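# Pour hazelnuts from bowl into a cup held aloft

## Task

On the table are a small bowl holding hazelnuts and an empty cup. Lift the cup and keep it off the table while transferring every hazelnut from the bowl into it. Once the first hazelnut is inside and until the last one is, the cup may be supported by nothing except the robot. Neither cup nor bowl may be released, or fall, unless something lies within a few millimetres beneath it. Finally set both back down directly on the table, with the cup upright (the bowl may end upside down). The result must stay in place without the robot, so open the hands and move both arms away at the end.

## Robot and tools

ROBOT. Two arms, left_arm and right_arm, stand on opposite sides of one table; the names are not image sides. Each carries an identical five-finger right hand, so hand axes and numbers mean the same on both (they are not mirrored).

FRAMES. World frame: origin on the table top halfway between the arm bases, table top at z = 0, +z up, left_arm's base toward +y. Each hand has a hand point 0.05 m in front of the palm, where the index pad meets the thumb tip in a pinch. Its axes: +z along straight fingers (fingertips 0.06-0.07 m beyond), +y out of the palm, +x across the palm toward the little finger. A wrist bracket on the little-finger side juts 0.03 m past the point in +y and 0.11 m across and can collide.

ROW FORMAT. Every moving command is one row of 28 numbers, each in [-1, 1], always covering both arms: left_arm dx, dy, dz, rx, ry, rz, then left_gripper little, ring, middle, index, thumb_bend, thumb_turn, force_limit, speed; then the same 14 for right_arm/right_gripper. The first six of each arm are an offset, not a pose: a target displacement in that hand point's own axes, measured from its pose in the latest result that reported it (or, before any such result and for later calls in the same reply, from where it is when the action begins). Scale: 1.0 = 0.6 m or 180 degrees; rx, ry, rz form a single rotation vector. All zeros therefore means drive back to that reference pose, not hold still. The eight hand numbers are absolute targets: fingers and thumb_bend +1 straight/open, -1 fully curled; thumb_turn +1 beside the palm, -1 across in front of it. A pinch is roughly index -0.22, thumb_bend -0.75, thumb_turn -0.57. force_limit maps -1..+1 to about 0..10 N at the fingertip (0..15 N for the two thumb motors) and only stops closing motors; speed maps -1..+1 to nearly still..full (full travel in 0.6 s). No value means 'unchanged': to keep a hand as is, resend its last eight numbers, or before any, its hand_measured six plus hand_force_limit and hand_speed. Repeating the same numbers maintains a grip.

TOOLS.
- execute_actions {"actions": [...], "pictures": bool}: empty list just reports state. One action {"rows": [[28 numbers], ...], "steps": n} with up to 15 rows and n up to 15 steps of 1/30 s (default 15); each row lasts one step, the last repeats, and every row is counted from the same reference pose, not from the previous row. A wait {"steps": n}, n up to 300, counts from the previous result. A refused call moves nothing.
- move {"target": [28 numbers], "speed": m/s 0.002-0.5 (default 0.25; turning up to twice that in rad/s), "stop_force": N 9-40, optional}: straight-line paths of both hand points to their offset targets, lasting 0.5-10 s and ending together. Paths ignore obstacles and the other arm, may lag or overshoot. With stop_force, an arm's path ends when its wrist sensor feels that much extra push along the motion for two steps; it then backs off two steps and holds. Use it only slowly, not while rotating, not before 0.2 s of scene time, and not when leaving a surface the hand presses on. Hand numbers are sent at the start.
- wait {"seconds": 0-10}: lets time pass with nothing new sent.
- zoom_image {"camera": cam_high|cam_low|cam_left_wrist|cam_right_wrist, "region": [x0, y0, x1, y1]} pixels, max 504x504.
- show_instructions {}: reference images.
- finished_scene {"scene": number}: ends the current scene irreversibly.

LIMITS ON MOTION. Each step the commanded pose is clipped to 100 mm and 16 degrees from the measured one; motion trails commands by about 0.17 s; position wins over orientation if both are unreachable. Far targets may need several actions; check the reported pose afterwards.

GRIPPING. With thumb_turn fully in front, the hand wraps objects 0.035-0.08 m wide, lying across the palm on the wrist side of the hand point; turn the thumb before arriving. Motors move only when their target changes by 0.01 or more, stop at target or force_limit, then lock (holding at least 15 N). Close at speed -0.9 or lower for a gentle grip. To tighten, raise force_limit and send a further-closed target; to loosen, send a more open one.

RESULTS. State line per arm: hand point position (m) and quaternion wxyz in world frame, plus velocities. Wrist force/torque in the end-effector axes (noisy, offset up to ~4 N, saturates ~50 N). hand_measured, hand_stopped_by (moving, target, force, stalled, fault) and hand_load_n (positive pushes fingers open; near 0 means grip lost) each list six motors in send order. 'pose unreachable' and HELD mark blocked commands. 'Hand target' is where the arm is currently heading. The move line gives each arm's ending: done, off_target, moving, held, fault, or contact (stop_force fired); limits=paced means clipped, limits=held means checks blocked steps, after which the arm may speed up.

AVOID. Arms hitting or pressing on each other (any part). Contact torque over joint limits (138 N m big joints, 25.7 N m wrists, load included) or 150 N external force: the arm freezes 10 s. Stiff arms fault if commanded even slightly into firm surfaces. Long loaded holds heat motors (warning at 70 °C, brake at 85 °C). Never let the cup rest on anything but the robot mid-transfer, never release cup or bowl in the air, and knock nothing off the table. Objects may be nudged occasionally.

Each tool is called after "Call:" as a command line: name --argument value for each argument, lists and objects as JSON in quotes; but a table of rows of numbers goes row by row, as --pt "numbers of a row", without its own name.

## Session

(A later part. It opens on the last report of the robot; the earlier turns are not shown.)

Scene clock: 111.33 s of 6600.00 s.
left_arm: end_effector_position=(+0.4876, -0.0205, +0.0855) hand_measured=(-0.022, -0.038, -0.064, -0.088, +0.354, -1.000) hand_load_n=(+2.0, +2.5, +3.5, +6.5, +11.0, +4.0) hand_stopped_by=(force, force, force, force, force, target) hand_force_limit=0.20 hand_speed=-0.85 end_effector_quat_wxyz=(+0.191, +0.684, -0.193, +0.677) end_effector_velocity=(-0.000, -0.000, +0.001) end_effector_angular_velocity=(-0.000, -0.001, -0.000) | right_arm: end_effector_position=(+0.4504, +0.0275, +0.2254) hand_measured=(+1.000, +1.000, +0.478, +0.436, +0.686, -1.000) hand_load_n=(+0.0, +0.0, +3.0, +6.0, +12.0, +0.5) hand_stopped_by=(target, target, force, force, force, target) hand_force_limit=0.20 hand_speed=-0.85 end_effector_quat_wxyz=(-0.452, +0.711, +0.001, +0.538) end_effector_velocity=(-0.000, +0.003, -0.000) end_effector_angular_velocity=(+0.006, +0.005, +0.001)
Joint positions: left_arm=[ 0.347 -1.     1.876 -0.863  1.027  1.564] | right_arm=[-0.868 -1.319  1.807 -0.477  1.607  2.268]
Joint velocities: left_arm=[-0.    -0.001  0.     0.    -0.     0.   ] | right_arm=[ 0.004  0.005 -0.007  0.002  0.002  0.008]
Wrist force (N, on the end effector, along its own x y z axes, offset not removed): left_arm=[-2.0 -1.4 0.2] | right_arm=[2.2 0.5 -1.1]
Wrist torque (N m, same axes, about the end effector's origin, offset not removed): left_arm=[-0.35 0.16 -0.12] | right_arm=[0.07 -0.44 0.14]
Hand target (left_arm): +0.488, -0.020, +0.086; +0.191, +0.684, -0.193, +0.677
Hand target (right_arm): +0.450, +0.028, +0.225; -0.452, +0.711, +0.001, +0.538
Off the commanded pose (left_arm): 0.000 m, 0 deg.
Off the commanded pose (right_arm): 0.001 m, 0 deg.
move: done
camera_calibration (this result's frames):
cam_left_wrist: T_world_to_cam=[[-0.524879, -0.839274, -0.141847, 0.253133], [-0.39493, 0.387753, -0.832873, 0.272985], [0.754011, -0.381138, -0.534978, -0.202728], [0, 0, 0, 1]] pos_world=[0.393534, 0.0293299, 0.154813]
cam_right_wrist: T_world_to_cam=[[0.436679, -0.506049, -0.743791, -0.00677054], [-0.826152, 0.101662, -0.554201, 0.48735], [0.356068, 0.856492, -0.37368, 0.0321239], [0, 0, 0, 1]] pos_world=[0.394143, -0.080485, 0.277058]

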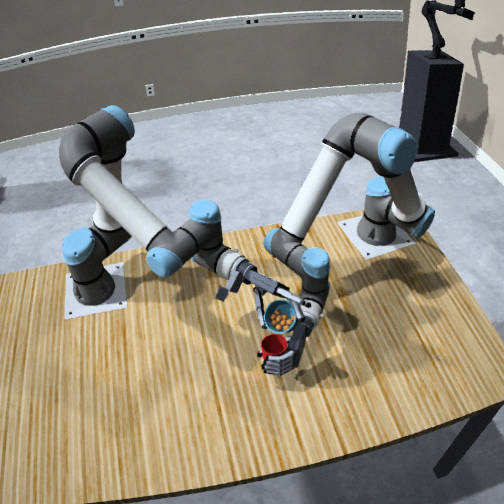

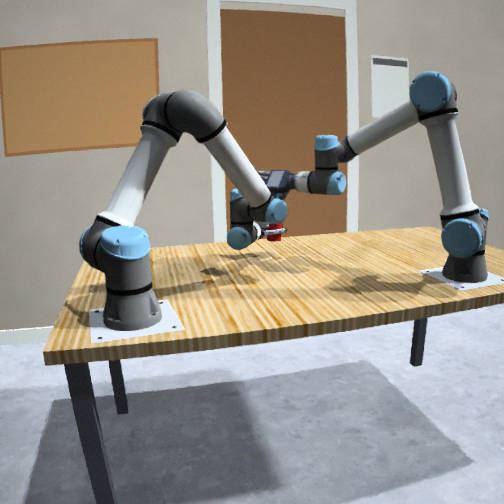

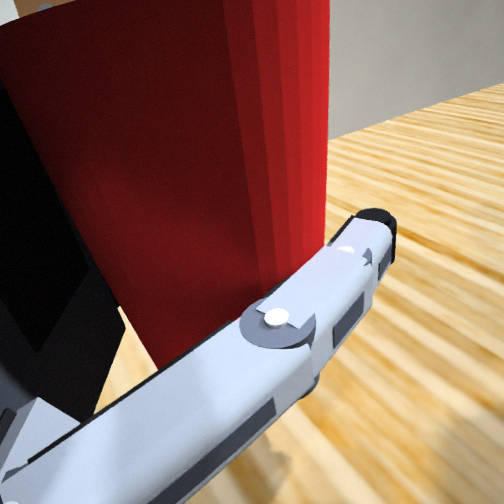

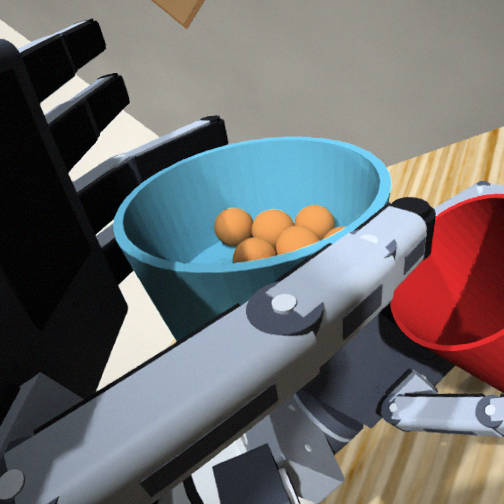

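Call:
move --target '[0,0,0,0,0,0,-0.05,-1,-1,-1,-1,-1,0.2,-0.85,-0.017,0.015,-0.006,0,0,0.15,1,1,-0.3,-1,-1,-1,0.2,-0.85]' --speed 0.06

Call:
move --target '[0,0,0,0,0,0,-0.05,-1,-1,-1,-1,-1,0.2,-0.85,0.022,0.009,0,0,0,0.21,1,1,-0.3,-1,-1,-1,0.2,-0.85]' --speed 0.035

Scene clock: 128.37 s of 6600.00 s.
left_arm: end_effector_position=(+0.4876, -0.0205, +0.0855) hand_measured=(-0.022, -0.038, -0.064, -0.088, +0.354, -1.000) hand_load_n=(+2.0, +2.5, +3.5, +6.5, +11.0, +4.0) hand_stopped_by=(force, force, force, force, force, target) hand_force_limit=0.20 hand_speed=-0.85 end_effector_quat_wxyz=(+0.191, +0.684, -0.193, +0.677) end_effector_velocity=(-0.001, -0.001, -0.000) end_effector_angular_velocity=(+0.001, -0.000, -0.002) | right_arm: end_effector_position=(+0.4478, +0.0249, +0.2118) hand_measured=(+1.000, +1.000, +0.478, +0.436, +0.686, -1.000) hand_load_n=(+0.0, +0.0, +3.0, +6.0, +12.0, +0.5) hand_stopped_by=(target, target, force, force, force, target) hand_force_limit=0.20 hand_speed=-0.85 end_effector_quat_wxyz=(-0.565, +0.692, -0.164, +0.419) end_effector_velocity=(+0.000, -0.000, -0.000) end_effector_angular_velocity=(+0.011, +0.009, -0.000)
Joint positions: left_arm=[ 0.347 -1.     1.876 -0.863  1.027  1.564] | right_arm=[-0.939 -1.337  1.855 -0.507  1.537  2.737]
Joint velocities: left_arm=[-0.001  0.001 -0.    -0.     0.     0.   ] | right_arm=[-0.003 -0.001  0.002 -0.002 -0.003  0.014]
Wrist force (N, on the end effector, along its own x y z axes, offset not removed): left_arm=[-1.9 -0.5 -0.3] | right_arm=[-0.7 0.2 -0.5]
Wrist torque (N m, same axes, about the end effector's origin, offset not removed): left_arm=[-0.20 0.10 -0.11] | right_arm=[-0.01 -0.07 0.03]
Hand target (left_arm): +0.488, -0.020, +0.086; +0.191, +0.684, -0.193, +0.677
Hand target (right_arm): +0.448, +0.025, +0.212; -0.565, +0.692, -0.165, +0.418
Off the commanded pose (left_arm): 0.000 m, 0 deg.
Off the commanded pose (right_arm): 0.000 m, 0 deg.
After step 90, 9.80 s passed at rest.
move: done
camera_calibration (this result's frames):
cam_left_wrist: T_world_to_cam=[[-0.524879, -0.839275, -0.141847, 0.253133], [-0.39493, 0.387753, -0.832873, 0.272985], [0.754011, -0.381138, -0.534978, -0.202729], [0, 0, 0, 1]] pos_world=[0.393534, 0.0293299, 0.154813]
cam_right_wrist: T_world_to_cam=[[0.171402, -0.195096, -0.965691, 0.141014], [-0.944136, 0.24752, -0.217582, 0.455817], [0.281477, 0.949037, -0.141771, 0.0121822], [0, 0, 0, 1]] pos_world=[0.402754, -0.096874, 0.23708]

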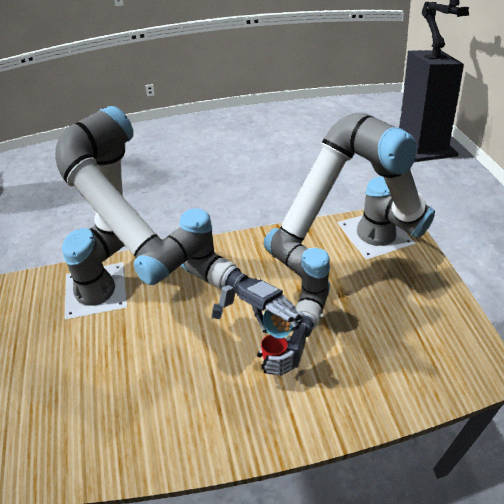

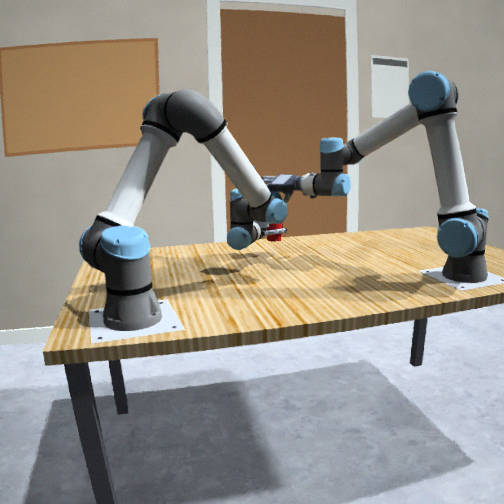

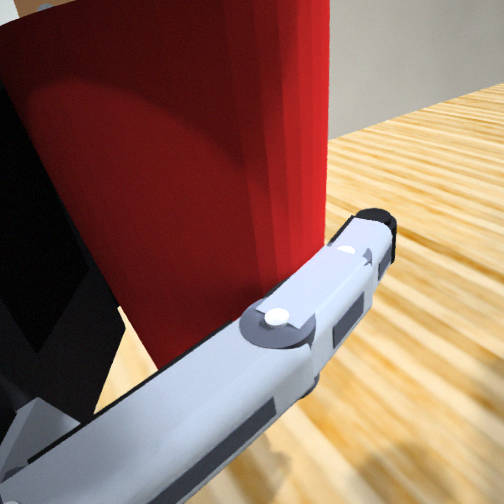

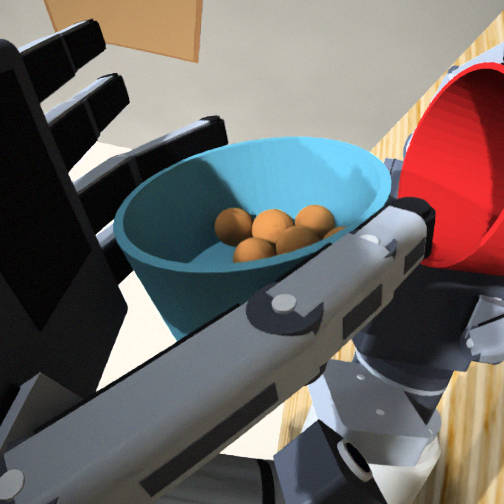

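Scene clock: 138.03 s of 6600.00 s.
left_arm: end_effector_position=(+0.4876, -0.0205, +0.0855) hand_measured=(-0.022, -0.038, -0.064, -0.088, +0.354, -1.000) hand_load_n=(+2.0, +2.5, +3.5, +6.5, +11.0, +4.0) hand_stopped_by=(force, force, force, force, force, target) hand_force_limit=0.20 hand_speed=-0.85 end_effector_quat_wxyz=(+0.191, +0.684, -0.193, +0.677) end_effector_velocity=(+0.001, +0.001, -0.001) end_effector_angular_velocity=(+0.003, -0.001, +0.001) | right_arm: end_effector_position=(+0.4570, +0.0142, +0.2120) hand_measured=(+1.000, +1.000, +0.478, +0.436, +0.686, -1.000) hand_load_n=(+0.0, +0.0, +3.0, +6.0, +12.0, +0.0) hand_stopped_by=(target, target, force, force, force, target) hand_force_limit=0.20 hand_speed=-0.85 end_effector_quat_wxyz=(+0.670, -0.602, +0.379, -0.214) end_effector_velocity=(+0.000, +0.000, -0.001) end_effector_angular_velocity=(+0.012, +0.011, +0.001)
Joint positions: left_arm=[ 0.347 -1.     1.876 -0.863  1.027  1.564] | right_arm=[-1.064 -1.34   1.909 -0.557  1.411  3.393]
Joint velocities: left_arm=[ 0.001  0.001 -0.    -0.001 -0.     0.003] | right_arm=[-0.002  0.002  0.001 -0.002 -0.003  0.016]
Wrist force (N, on the end effector, along its own x y z axes, offset not removed): left_arm=[-2.1 -0.9 -0.2] | right_arm=[0.9 0.3 -0.7]
Wrist torque (N m, same axes, about the end effector's origin, offset not removed): left_arm=[-0.30 0.20 -0.09] | right_arm=[0.00 -0.19 0.02]
Hand target (left_arm): +0.488, -0.020, +0.086; +0.191, +0.684, -0.193, +0.677
Hand target (right_arm): +0.457, +0.014, +0.212; +0.670, -0.601, +0.380, -0.213
Off the commanded pose (left_arm): 0.000 m, 0 deg.
Off the commanded pose (right_arm): 0.000 m, 0 deg.
move: done
camera_calibration (this result's frames):
cam_left_wrist: T_world_to_cam=[[-0.524878, -0.839275, -0.141846, 0.253133], [-0.39493, 0.387752, -0.832874, 0.272985], [0.754011, -0.381138, -0.534978, -0.202729], [0, 0, 0, 1]] pos_world=[0.393534, 0.0293299, 0.154812]
cam_right_wrist: T_world_to_cam=[[-0.243596, 0.298188, -0.9229, 0.311063], [-0.920484, 0.228717, 0.316857, 0.343332], [0.305566, 0.9267, 0.218762, -0.0673277], [0, 0, 0, 1]] pos_world=[0.412378, -0.108889, 0.193022]

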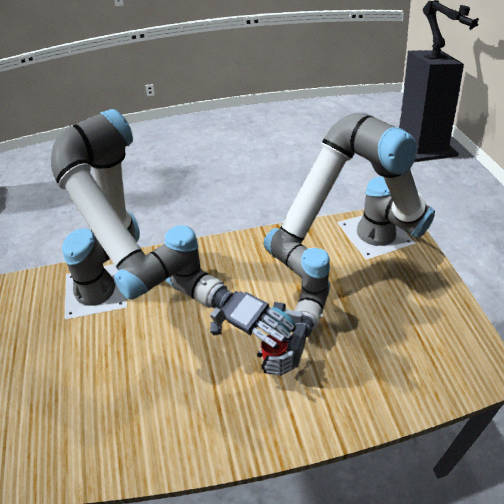

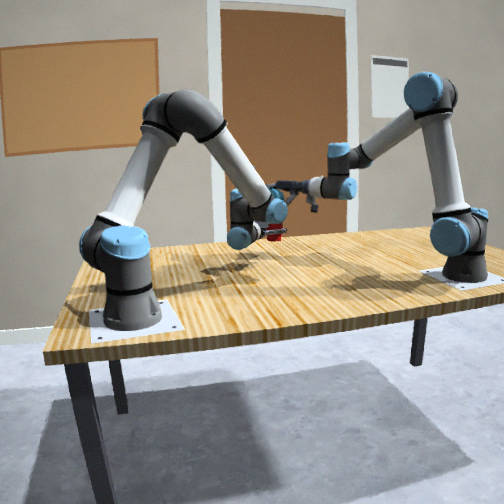

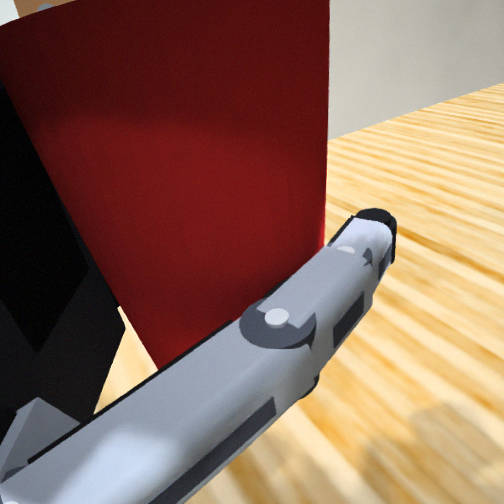

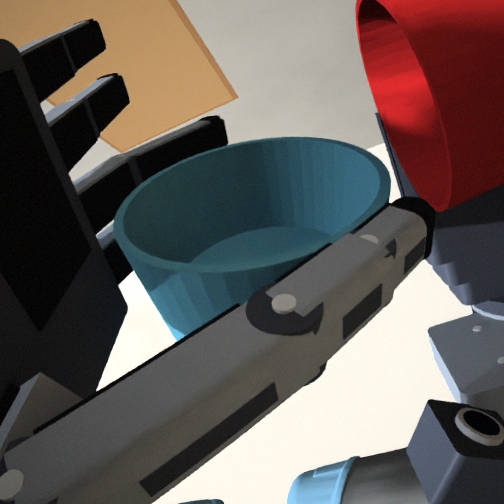

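Call:
move --target '[0,0,0,0,0,0,-0.05,-1,-1,-1,-1,-1,0.2,-0.85,0.24,-0.106,-0.223,0,0,-0.579,1,1,-0.3,-1,-1,-1,0.2,-0.85]' --speed 0.2

Call:
zoom_image --camera "cam_high" --region '[140, 260, 400, 460]'

Scene clock: 150.50 s of 6600.00 s.
left_arm: end_effector_position=(+0.4876, -0.0205, +0.0855) hand_measured=(-0.022, -0.038, -0.064, -0.088, +0.354, -1.000) hand_load_n=(+2.0, +2.5, +3.5, +6.5, +11.0, +4.0) hand_stopped_by=(force, force, force, force, force, target) hand_force_limit=0.20 hand_speed=-0.85 end_effector_quat_wxyz=(+0.191, +0.684, -0.193, +0.677) end_effector_velocity=(+0.001, +0.001, +0.001) end_effector_angular_velocity=(-0.000, -0.001, +0.002) | right_arm: end_effector_position=(+0.4551, -0.1904, +0.2385) hand_measured=(+1.000, +1.000, +0.478, +0.436, +0.686, -1.000) hand_load_n=(+0.0, +0.0, +3.0, +6.0, +12.0, +1.0) hand_stopped_by=(target, target, force, force, force, target) hand_force_limit=0.20 hand_speed=-0.85 end_effector_quat_wxyz=(-0.244, +0.669, +0.241, +0.660) end_effector_velocity=(+0.000, -0.002, -0.000) end_effector_angular_velocity=(-0.011, -0.009, +0.001)
Joint positions: left_arm=[ 0.347 -1.     1.876 -0.863  1.027  1.564] | right_arm=[-1.307 -1.688  2.26  -0.56   1.169  1.574]
Joint velocities: left_arm=[ 0.001 -0.001  0.    -0.    -0.001  0.001] | right_arm=[-0.006 -0.002  0.004 -0.002 -0.007 -0.015]
Wrist force (N, on the end effector, along its own x y z axes, offset not removed): left_arm=[-3.3 -0.3 -0.5] | right_arm=[-1.0 1.7 0.2]
Wrist torque (N m, same axes, about the end effector's origin, offset not removed): left_arm=[-0.17 0.31 -0.18] | right_arm=[0.28 0.01 0.04]
Hand target (left_arm): +0.488, -0.020, +0.086; +0.191, +0.684, -0.193, +0.677
Hand target (right_arm): +0.455, -0.191, +0.239; -0.243, +0.669, +0.242, +0.660
Off the commanded pose (left_arm): 0.000 m, 0 deg.
Off the commanded pose (right_arm): 0.001 m, 0 deg.
After step 90, 4.43 s passed at rest.
move: done
camera_calibration (this result's frames):
cam_left_wrist: T_world_to_cam=[[-0.524879, -0.839275, -0.141846, 0.253133], [-0.39493, 0.387752, -0.832874, 0.272985], [0.754011, -0.381139, -0.534977, -0.202729], [0, 0, 0, 1]] pos_world=[0.393534, 0.0293298, 0.154812]
cam_right_wrist: T_world_to_cam=[[0.648049, -0.746904, -0.148882, -0.393233], [-0.508885, -0.279218, -0.814293, 0.365736], [0.566628, 0.603466, -0.561036, 0.122681], [0, 0, 0, 1]] pos_world=[0.371437, -0.265621, 0.308099]

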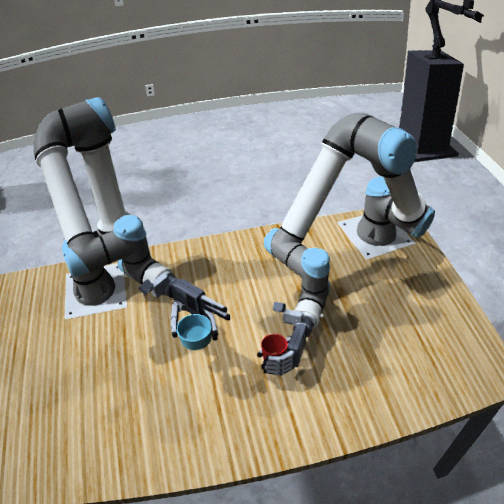

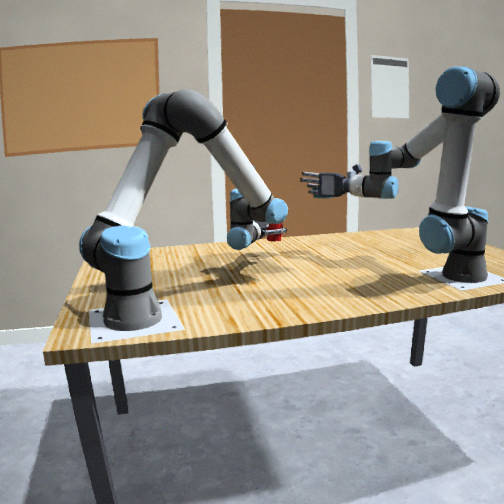

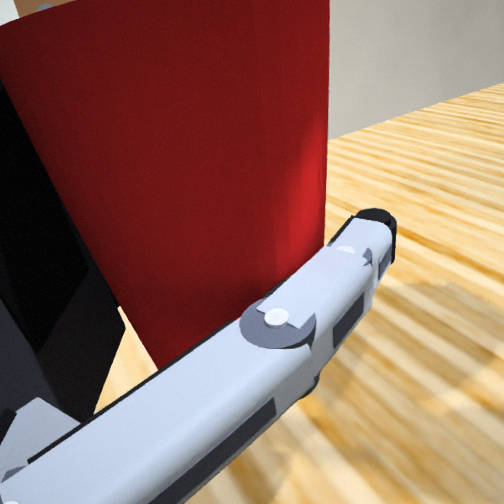

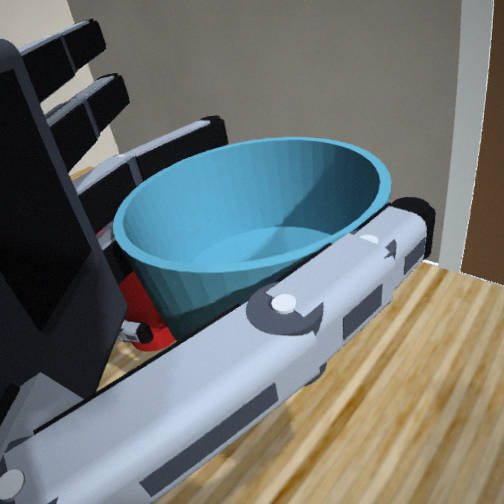

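Region (140, 260, 400, 460) of cam_high's 504x504 image, scaled by 1.938, with more detail than that image has; it fills the top 388 rows of this view, and the rest is white.

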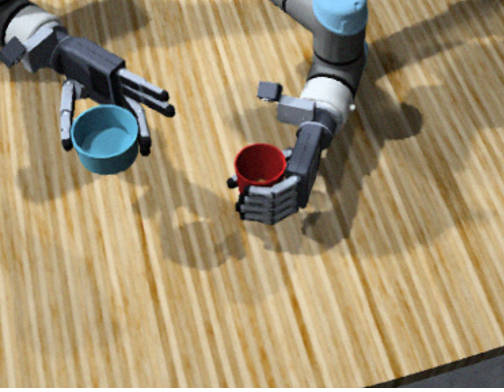

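Call:
move --target '[-0.088,0,0,0,0,0,-0.05,-1,-1,-1,-1,-1,0.2,-0.85,-0.351,0,0,0,0,0,1,1,-0.3,-1,-1,-1,0.2,-0.85]' --speed 0.15

Call:
move --target '[-0.0085,0,0,0,0,0,-0.05,-1,-1,-1,-1,-1,0.2,-0.85,-0.009,0,0,0,0,0,1,1,-0.3,-1,-1,-1,0.2,-0.85]' --speed 0.004 --stop_force 9

Scene clock: 162.10 s of 6600.00 s.
left_arm: end_effector_position=(+0.4871, -0.0200, +0.0328) hand_measured=(-0.022, -0.038, -0.064, -0.088, +0.354, -1.000) hand_load_n=(+2.0, +2.5, +3.5, +6.5, +11.0, +4.0) hand_stopped_by=(force, force, force, force, force, target) hand_force_limit=0.20 hand_speed=-0.85 end_effector_quat_wxyz=(+0.191, +0.684, -0.193, +0.677) end_effector_velocity=(+0.000, +0.001, -0.002) end_effector_angular_velocity=(+0.001, +0.001, +0.001) | right_arm: end_effector_position=(+0.4524, -0.1903, +0.0285) hand_measured=(+1.000, +1.000, +0.478, +0.436, +0.686, -1.000) hand_load_n=(+0.0, +0.0, +3.0, +6.0, +12.0, +1.0) hand_stopped_by=(target, target, force, force, force, target) hand_force_limit=0.20 hand_speed=-0.85 end_effector_quat_wxyz=(-0.244, +0.669, +0.241, +0.659) end_effector_velocity=(+0.001, +0.000, -0.003) end_effector_angular_velocity=(+0.002, -0.003, -0.001)
Joint positions: left_arm=[ 0.346 -0.896  1.888 -0.979  1.026  1.564] | right_arm=[-1.304 -1.114  2.452 -1.325  1.172  1.574]
Joint velocities: left_arm=[ 0.001  0.003 -0.    -0.001  0.    -0.001] | right_arm=[-0.     0.014 -0.001 -0.017  0.001  0.001]
Wrist force (N, on the end effector, along its own x y z axes, offset not removed): left_arm=[-3.4 0.6 0.4] | right_arm=[2.6 1.4 0.8]
Wrist torque (N m, same axes, about the end effector's origin, offset not removed): left_arm=[-0.06 0.35 -0.14] | right_arm=[0.14 -0.59 0.24]
Hand target (left_arm): +0.487, -0.020, +0.033; +0.191, +0.684, -0.193, +0.677
Hand target (right_arm): +0.452, -0.190, +0.028; -0.244, +0.669, +0.241, +0.660
Off the commanded pose (left_arm): 0.000 m, 0 deg.
Off the commanded pose (right_arm): 0.001 m, 0 deg.
After step 90, 6.63 s passed at rest.
move: done
camera_calibration (this result's frames):
cam_left_wrist: T_world_to_cam=[[-0.524886, -0.839286, -0.141752, 0.24574], [-0.394977, 0.387688, -0.832881, 0.228692], [0.753981, -0.381179, -0.534991, -0.230385], [0, 0, 0, 1]] pos_world=[0.393019, 0.0297676, 0.102053]
cam_right_wrist: T_world_to_cam=[[0.647997, -0.746938, -0.148939, -0.422702], [-0.509188, -0.279422, -0.814034, 0.193483], [0.566416, 0.603329, -0.561396, 0.00648338], [0, 0, 0, 1]] pos_world=[0.368756, -0.265581, 0.0981845]

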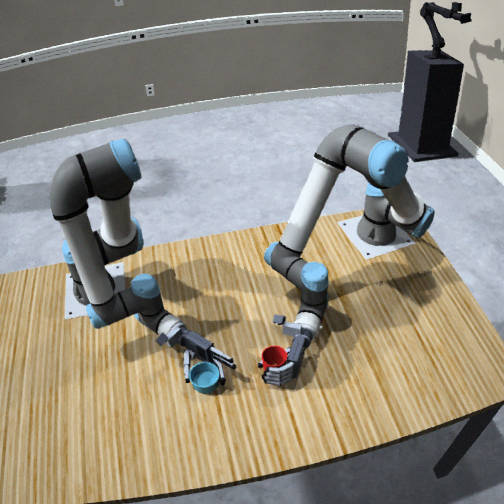

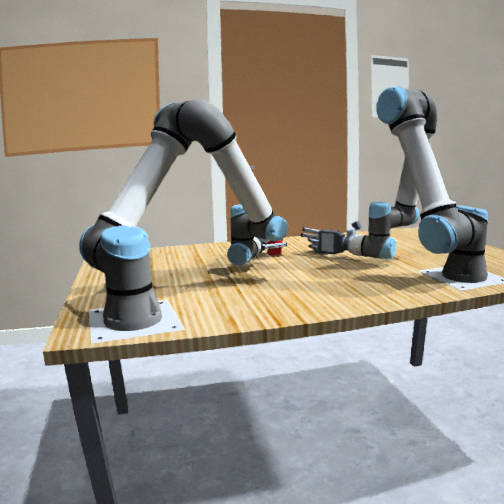

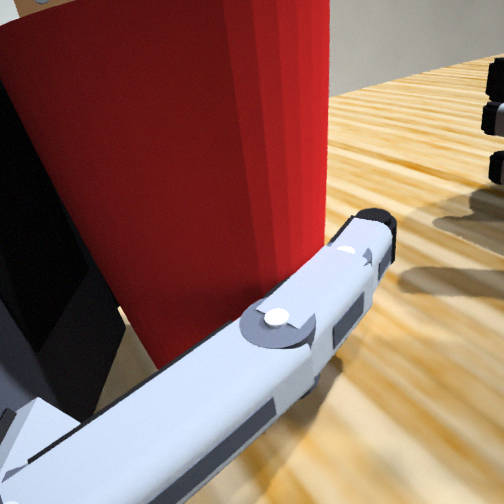

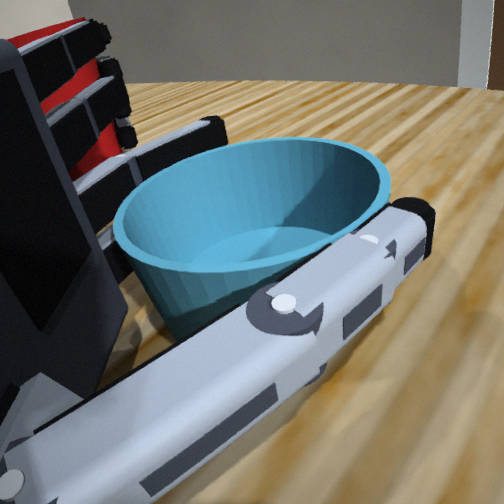

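Scene clock: 163.67 s of 6600.00 s.
left_arm: end_effector_position=(+0.4870, -0.0200, +0.0278) hand_measured=(-0.022, -0.038, -0.064, -0.088, +0.354, -1.000) hand_load_n=(+2.0, +2.5, +3.5, +6.5, +11.0, +4.0) hand_stopped_by=(force, force, force, force, force, target) hand_force_limit=0.20 hand_speed=-0.85 end_effector_quat_wxyz=(+0.191, +0.684, -0.193, +0.677) end_effector_velocity=(+0.000, -0.000, +0.000) end_effector_angular_velocity=(-0.003, -0.000, +0.000) | right_arm: end_effector_position=(+0.4523, -0.1903, +0.0232) hand_measured=(+1.000, +1.000, +0.478, +0.436, +0.686, -1.000) hand_load_n=(+0.0, +0.0, +3.0, +6.0, +12.0, +1.0) hand_stopped_by=(target, target, force, force, force, target) hand_force_limit=0.20 hand_speed=-0.85 end_effector_quat_wxyz=(-0.244, +0.669, +0.241, +0.659) end_effector_velocity=(-0.000, -0.000, -0.001) end_effector_angular_velocity=(+0.000, +0.001, -0.001)
Joint positions: left_arm=[ 0.346 -0.886  1.888 -0.989  1.026  1.564] | right_arm=[-1.304 -1.095  2.452 -1.344  1.172  1.574]
Joint velocities: left_arm=[ 0.001  0.     0.    -0.002  0.    -0.001] | right_arm=[ 0.     0.004 -0.    -0.004  0.001  0.001]
Wrist force (N, on the end effector, along its own x y z axes, offset not removed): left_arm=[-3.0 -0.9 -0.7] | right_arm=[1.1 0.7 -0.4]
Wrist torque (N m, same axes, about the end effector's origin, offset not removed): left_arm=[-0.21 0.27 -0.15] | right_arm=[0.17 -0.21 0.22]
Hand target (left_arm): +0.487, -0.020, +0.028; +0.191, +0.684, -0.193, +0.677
Hand target (right_arm): +0.452, -0.190, +0.023; -0.244, +0.669, +0.241, +0.659
Off the commanded pose (left_arm): 0.000 m, 0 deg.
Off the commanded pose (right_arm): 0.000 m, 0 deg.
move: done
camera_calibration (this result's frames):
cam_left_wrist: T_world_to_cam=[[-0.524887, -0.839285, -0.141756, 0.245041], [-0.394979, 0.387693, -0.832878, 0.224497], [0.75398, -0.381176, -0.534995, -0.233003], [0, 0, 0, 1]] pos_world=[0.39297, 0.0298085, 0.0970595]
cam_right_wrist: T_world_to_cam=[[0.647997, -0.746938, -0.14894, -0.423447], [-0.509187, -0.27942, -0.814035, 0.189166], [0.566417, 0.603331, -0.561394, 0.00355476], [0, 0, 0, 1]] pos_world=[0.3687, -0.265577, 0.0929153]

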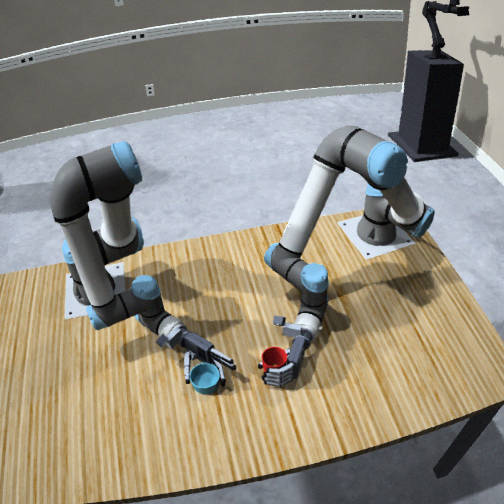

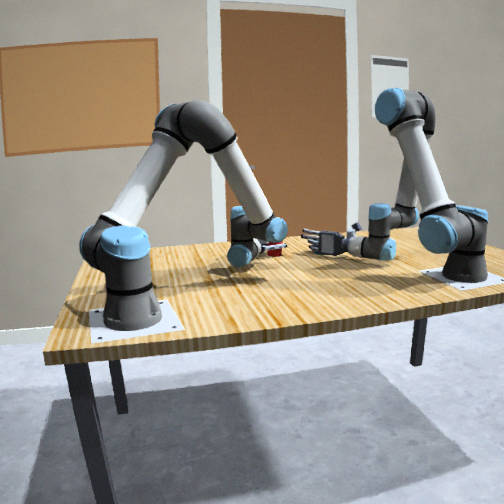

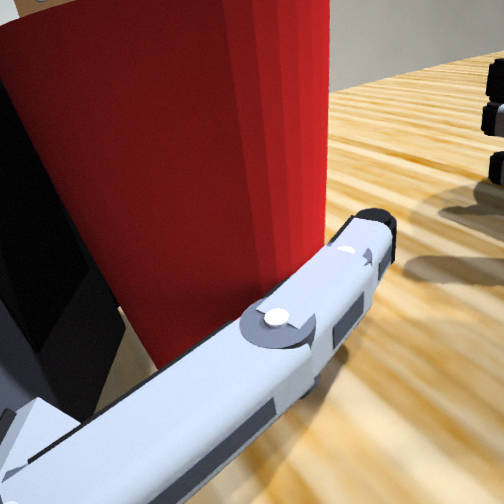

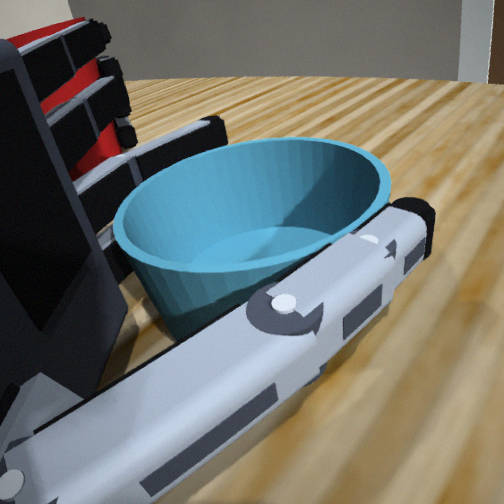

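Call:
move --target '[0,0,0,0,0,0,1,1,1,1,1,-1,0.2,-0.6,0,0,0,0,0,0,1,1,1,1,1,-1,0.2,-0.6]'

Call:
move --target '[0,-0.015,-0.1,0,0,0,1,1,1,1,1,-1,0.2,-0.6,0,-0.02,-0.09,0,0,0,1,1,1,1,1,-1,0.2,-0.6]' --speed 0.1

Call:
move --target '[0.04,-0.015,-0.15,0,0,0,1,1,1,1,1,-1,0.2,-0.6,0.2,0,0,0,0,0,1,1,1,1,1,-1,0.2,-0.6]' --speed 0.12

Scene clock: 179.73 s of 6600.00 s.
left_arm: end_effector_position=(+0.4870, -0.0200, +0.0278) hand_measured=(+1.000, +1.000, +1.000, +1.000, +1.000, -1.000) hand_load_n=(+0.0, +0.0, +0.0, +0.0, +0.0, +0.0) hand_stopped_by=(target, target, target, target, target, target) hand_force_limit=0.20 hand_speed=-0.60 end_effector_quat_wxyz=(+0.191, +0.684, -0.193, +0.677) end_effector_velocity=(+0.000, +0.000, -0.001) end_effector_angular_velocity=(+0.001, +0.001, +0.000) | right_arm: end_effector_position=(+0.4523, -0.1903, +0.0232) hand_measured=(+1.000, +1.000, +1.000, +1.000, +1.000, -1.000) hand_load_n=(+0.0, +0.0, +0.0, +0.0, +0.0, +0.0) hand_stopped_by=(target, target, target, target, target, target) hand_force_limit=0.20 hand_speed=-0.60 end_effector_quat_wxyz=(-0.244, +0.669, +0.241, +0.659) end_effector_velocity=(+0.000, -0.001, -0.001) end_effector_angular_velocity=(-0.001, +0.001, -0.002)
Joint positions: left_arm=[ 0.346 -0.886  1.888 -0.989  1.026  1.564] | right_arm=[-1.304 -1.095  2.452 -1.344  1.172  1.574]
Joint velocities: left_arm=[ 0.001  0.001  0.    -0.     0.001 -0.   ] | right_arm=[-0.001  0.001  0.     0.     0.001 -0.   ]
Wrist force (N, on the end effector, along its own x y z axes, offset not removed): left_arm=[-1.4 -2.3 0.2] | right_arm=[1.3 -1.2 -0.6]
Wrist torque (N m, same axes, about the end effector's origin, offset not removed): left_arm=[-0.49 0.12 -0.13] | right_arm=[-0.13 -0.18 0.08]
Hand target (left_arm): +0.487, -0.020, +0.028; +0.191, +0.684, -0.193, +0.677
Hand target (right_arm): +0.452, -0.190, +0.023; -0.244, +0.669, +0.241, +0.659
Off the commanded pose (left_arm): 0.000 m, 0 deg.
Off the commanded pose (right_arm): 0.000 m, 0 deg.
After step 90, 11.17 s passed at rest.
move: done
camera_calibration (this result's frames):
cam_left_wrist: T_world_to_cam=[[-0.52489, -0.839282, -0.141765, 0.245043], [-0.394985, 0.387706, -0.832869, 0.224489], [0.753975, -0.381169, -0.535007, -0.232998], [0, 0, 0, 1]] pos_world=[0.392965, 0.0298124, 0.0970534]
cam_right_wrist: T_world_to_cam=[[0.647993, -0.746941, -0.148943, -0.423443], [-0.5092, -0.279426, -0.814025, 0.18916], [0.56641, 0.603325, -0.561408, 0.003561], [0, 0, 0, 1]] pos_world=[0.368691, -0.265579, 0.0929111]

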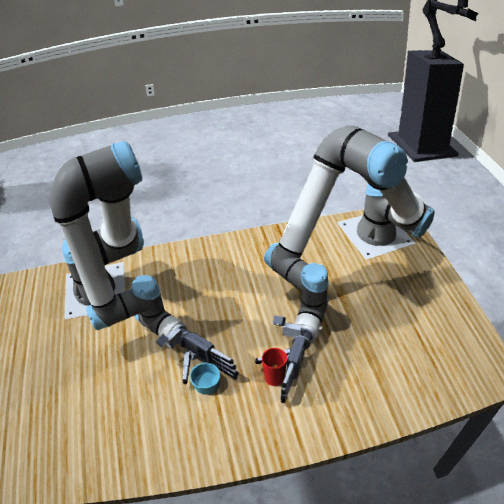

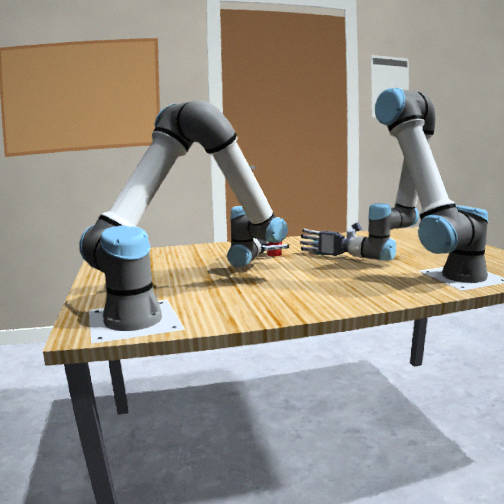

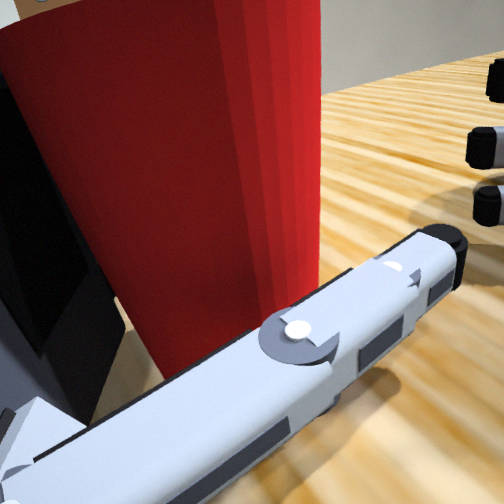

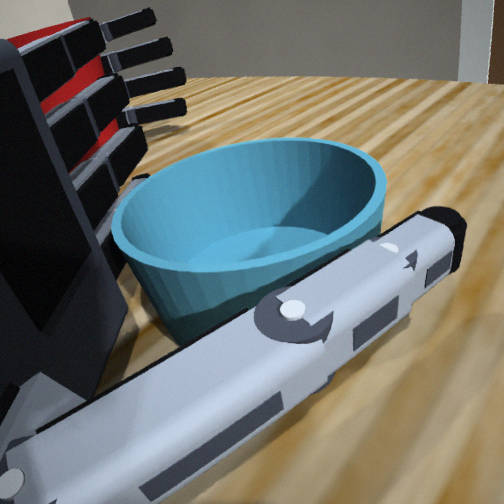

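Scene clock: 180.87 s of 6600.00 s.
left_arm: end_effector_position=(+0.4407, +0.0187, +0.0285) hand_measured=(+1.000, +1.000, +1.000, +1.000, +1.000, -1.000) hand_load_n=(+0.0, +0.0, +0.0, +0.0, +0.0, +0.0) hand_stopped_by=(target, target, target, target, target, target) hand_force_limit=0.20 hand_speed=-0.60 end_effector_quat_wxyz=(+0.191, +0.684, -0.193, +0.677) end_effector_velocity=(-0.003, +0.001, +0.001) end_effector_angular_velocity=(-0.000, -0.001, -0.004) | right_arm: end_effector_position=(+0.4035, -0.2158, +0.0239) hand_measured=(+1.000, +1.000, +1.000, +1.000, +1.000, -1.000) hand_load_n=(+0.0, +0.0, +0.0, +0.0, +0.0, +0.0) hand_stopped_by=(target, target, target, target, target, target) hand_force_limit=0.20 hand_speed=-0.60 end_effector_quat_wxyz=(-0.244, +0.669, +0.241, +0.659) end_effector_velocity=(-0.002, -0.001, -0.000) end_effector_angular_velocity=(+0.002, +0.001, +0.001)
Joint positions: left_arm=[ 0.291 -0.967  2.071 -1.091  0.97   1.562] | right_arm=[-1.348 -1.136  2.607 -1.458  1.127  1.573]
Joint velocities: left_arm=[-0.004 -0.004  0.008 -0.005 -0.     0.   ] | right_arm=[-0.003 -0.001  0.007 -0.006 -0.004  0.002]
Wrist force (N, on the end effector, along its own x y z axes, offset not removed): left_arm=[-3.0 -1.7 -0.5] | right_arm=[0.9 -0.2 1.5]
Wrist torque (N m, same axes, about the end effector's origin, offset not removed): left_arm=[-0.37 0.39 -0.26] | right_arm=[-0.11 -0.31 0.09]
Hand target (left_arm): +0.440, +0.019, +0.029; +0.191, +0.684, -0.193, +0.677
Hand target (right_arm): +0.403, -0.216, +0.024; -0.244, +0.669, +0.241, +0.659
Off the commanded pose (left_arm): 0.000 m, 0 deg.
Off the commanded pose (right_arm): 0.000 m, 0 deg.
move: done
camera_calibration (this result's frames):
cam_left_wrist: T_world_to_cam=[[-0.524949, -0.839307, -0.141394, 0.253376], [-0.395216, 0.387498, -0.832857, 0.191939], [0.753812, -0.381326, -0.535124, -0.182869], [0, 0, 0, 1]] pos_world=[0.346716, 0.068551, 0.0978262]
cam_right_wrist: T_world_to_cam=[[0.647962, -0.746984, -0.148866, -0.410801], [-0.509189, -0.279464, -0.814019, 0.157698], [0.566456, 0.603254, -0.561438, 0.0468865], [0, 0, 0, 1]] pos_world=[0.319922, -0.291075, 0.0935389]

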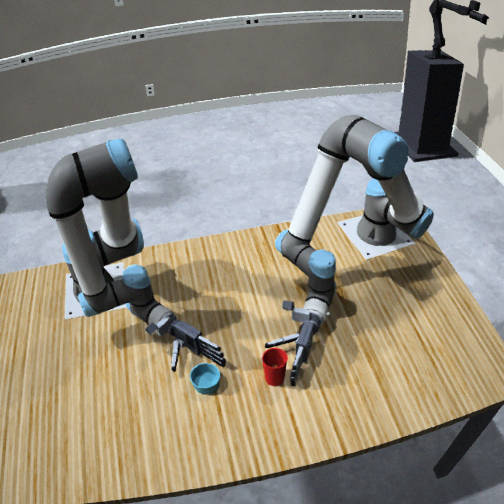

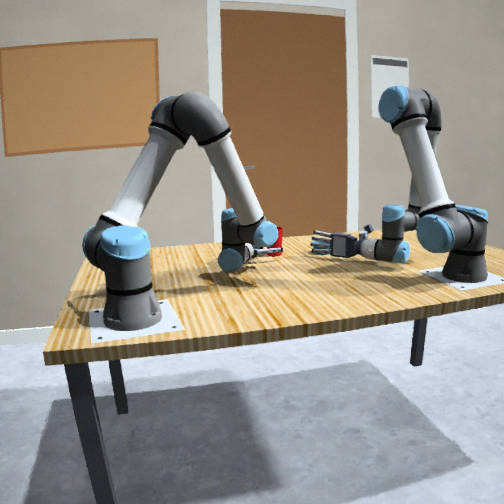

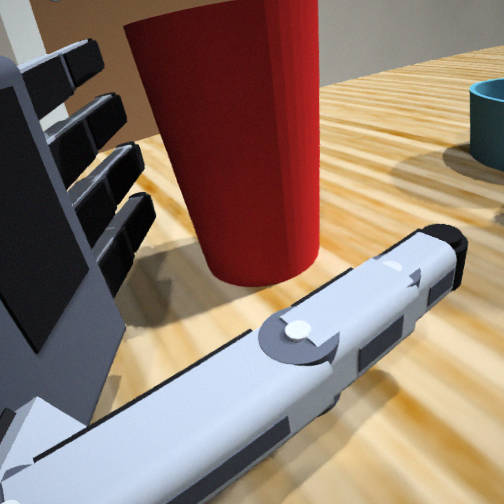

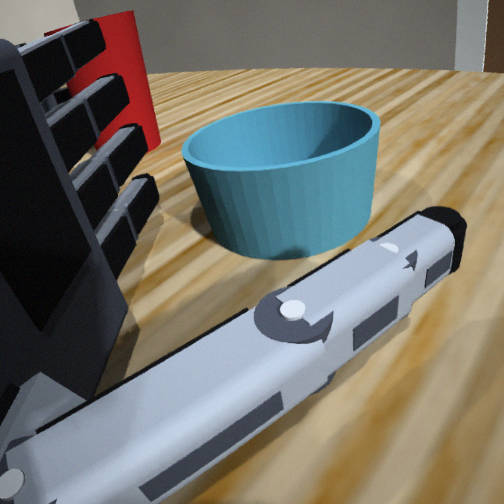

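Scene clock: 182.40 s of 6600.00 s.
left_arm: end_effector_position=(+0.3691, +0.0729, +0.0536) hand_measured=(+1.000, +1.000, +1.000, +1.000, +1.000, -1.000) hand_load_n=(+0.0, +0.0, +0.0, +0.0, +0.0, +0.0) hand_stopped_by=(target, target, target, target, target, target) hand_force_limit=0.20 hand_speed=-0.60 end_effector_quat_wxyz=(+0.191, +0.685, -0.193, +0.677) end_effector_velocity=(-0.002, +0.001, +0.001) end_effector_angular_velocity=(-0.000, +0.000, -0.001) | right_arm: end_effector_position=(+0.4051, -0.2158, +0.1433) hand_measured=(+1.000, +1.000, +1.000, +1.000, +1.000, -1.000) hand_load_n=(+0.0, +0.0, +0.0, +0.0, +0.0, +0.0) hand_stopped_by=(target, target, target, target, target, target) hand_force_limit=0.20 hand_speed=-0.60 end_effector_quat_wxyz=(-0.244, +0.669, +0.241, +0.660) end_effector_velocity=(-0.000, +0.000, +0.003) end_effector_angular_velocity=(-0.002, +0.003, +0.002)
Joint positions: left_arm=[ 0.16  -1.146  2.326 -1.165  0.84   1.559] | right_arm=[-1.35  -1.62   2.532 -0.899  1.126  1.573]
Joint velocities: left_arm=[-0.006 -0.005  0.007 -0.001 -0.005 -0.001] | right_arm=[-0.    -0.013 -0.006  0.022 -0.003 -0.001]
Wrist force (N, on the end effector, along its own x y z axes, offset not removed): left_arm=[-2.2 -1.0 -0.5] | right_arm=[0.1 0.4 -1.6]
Wrist torque (N m, same axes, about the end effector's origin, offset not removed): left_arm=[-0.29 0.31 -0.16] | right_arm=[0.18 -0.01 0.12]
Hand target (left_arm): +0.369, +0.073, +0.054; +0.191, +0.685, -0.193, +0.677
Hand target (right_arm): +0.405, -0.216, +0.144; -0.244, +0.669, +0.241, +0.660
Off the commanded pose (left_arm): 0.000 m, 0 deg.
Off the commanded pose (right_arm): 0.001 m, 0 deg.
move: done
camera_calibration (this result's frames):
cam_left_wrist: T_world_to_cam=[[-0.525026, -0.839297, -0.141168, 0.264786], [-0.395423, 0.387432, -0.832789, 0.163555], [0.75365, -0.381415, -0.535289, -0.0946892], [0, 0, 0, 1]] pos_world=[0.275055, 0.122752, 0.1229]
cam_right_wrist: T_world_to_cam=[[0.648005, -0.746961, -0.148788, -0.394016], [-0.508829, -0.279213, -0.81433, 0.255634], [0.56673, 0.603398, -0.561007, 0.112914], [0, 0, 0, 1]] pos_world=[0.321406, -0.29107, 0.212891]

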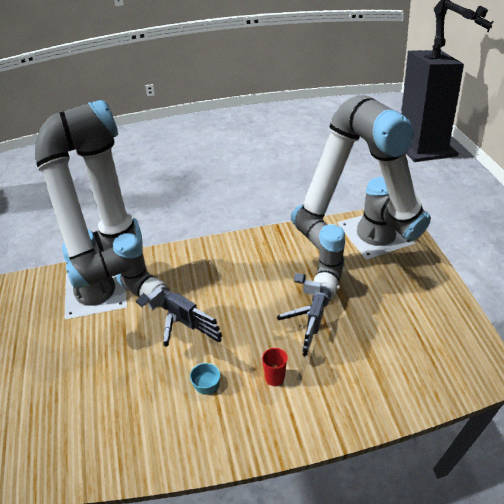

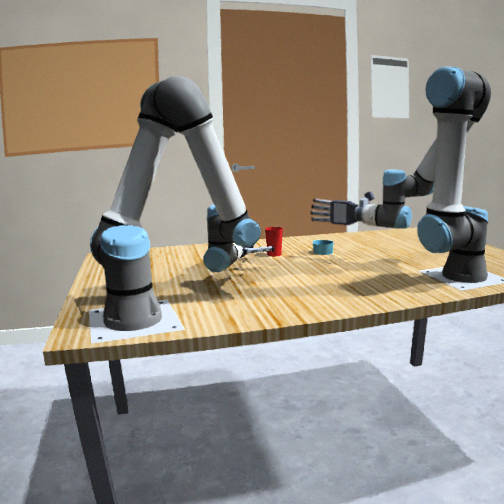

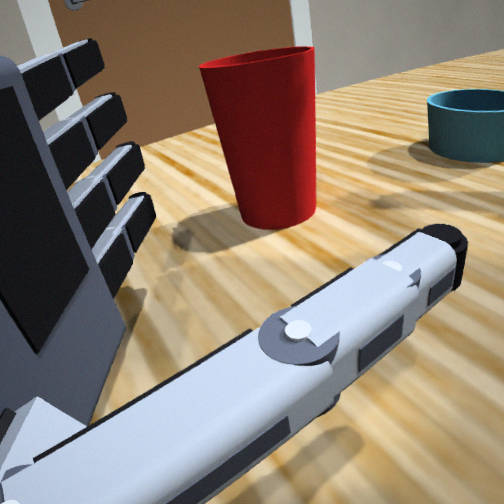

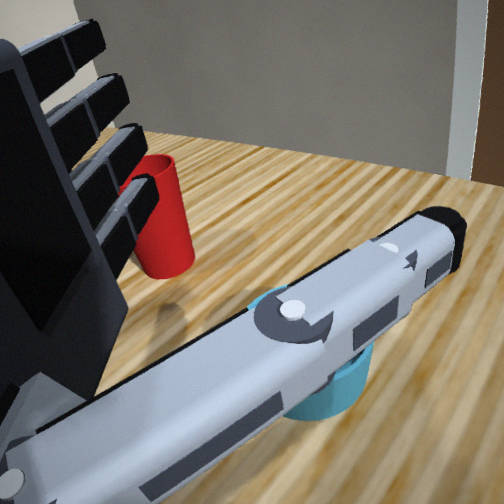

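Call:
finished_scene --scene 2

The scene is finished: the task was done.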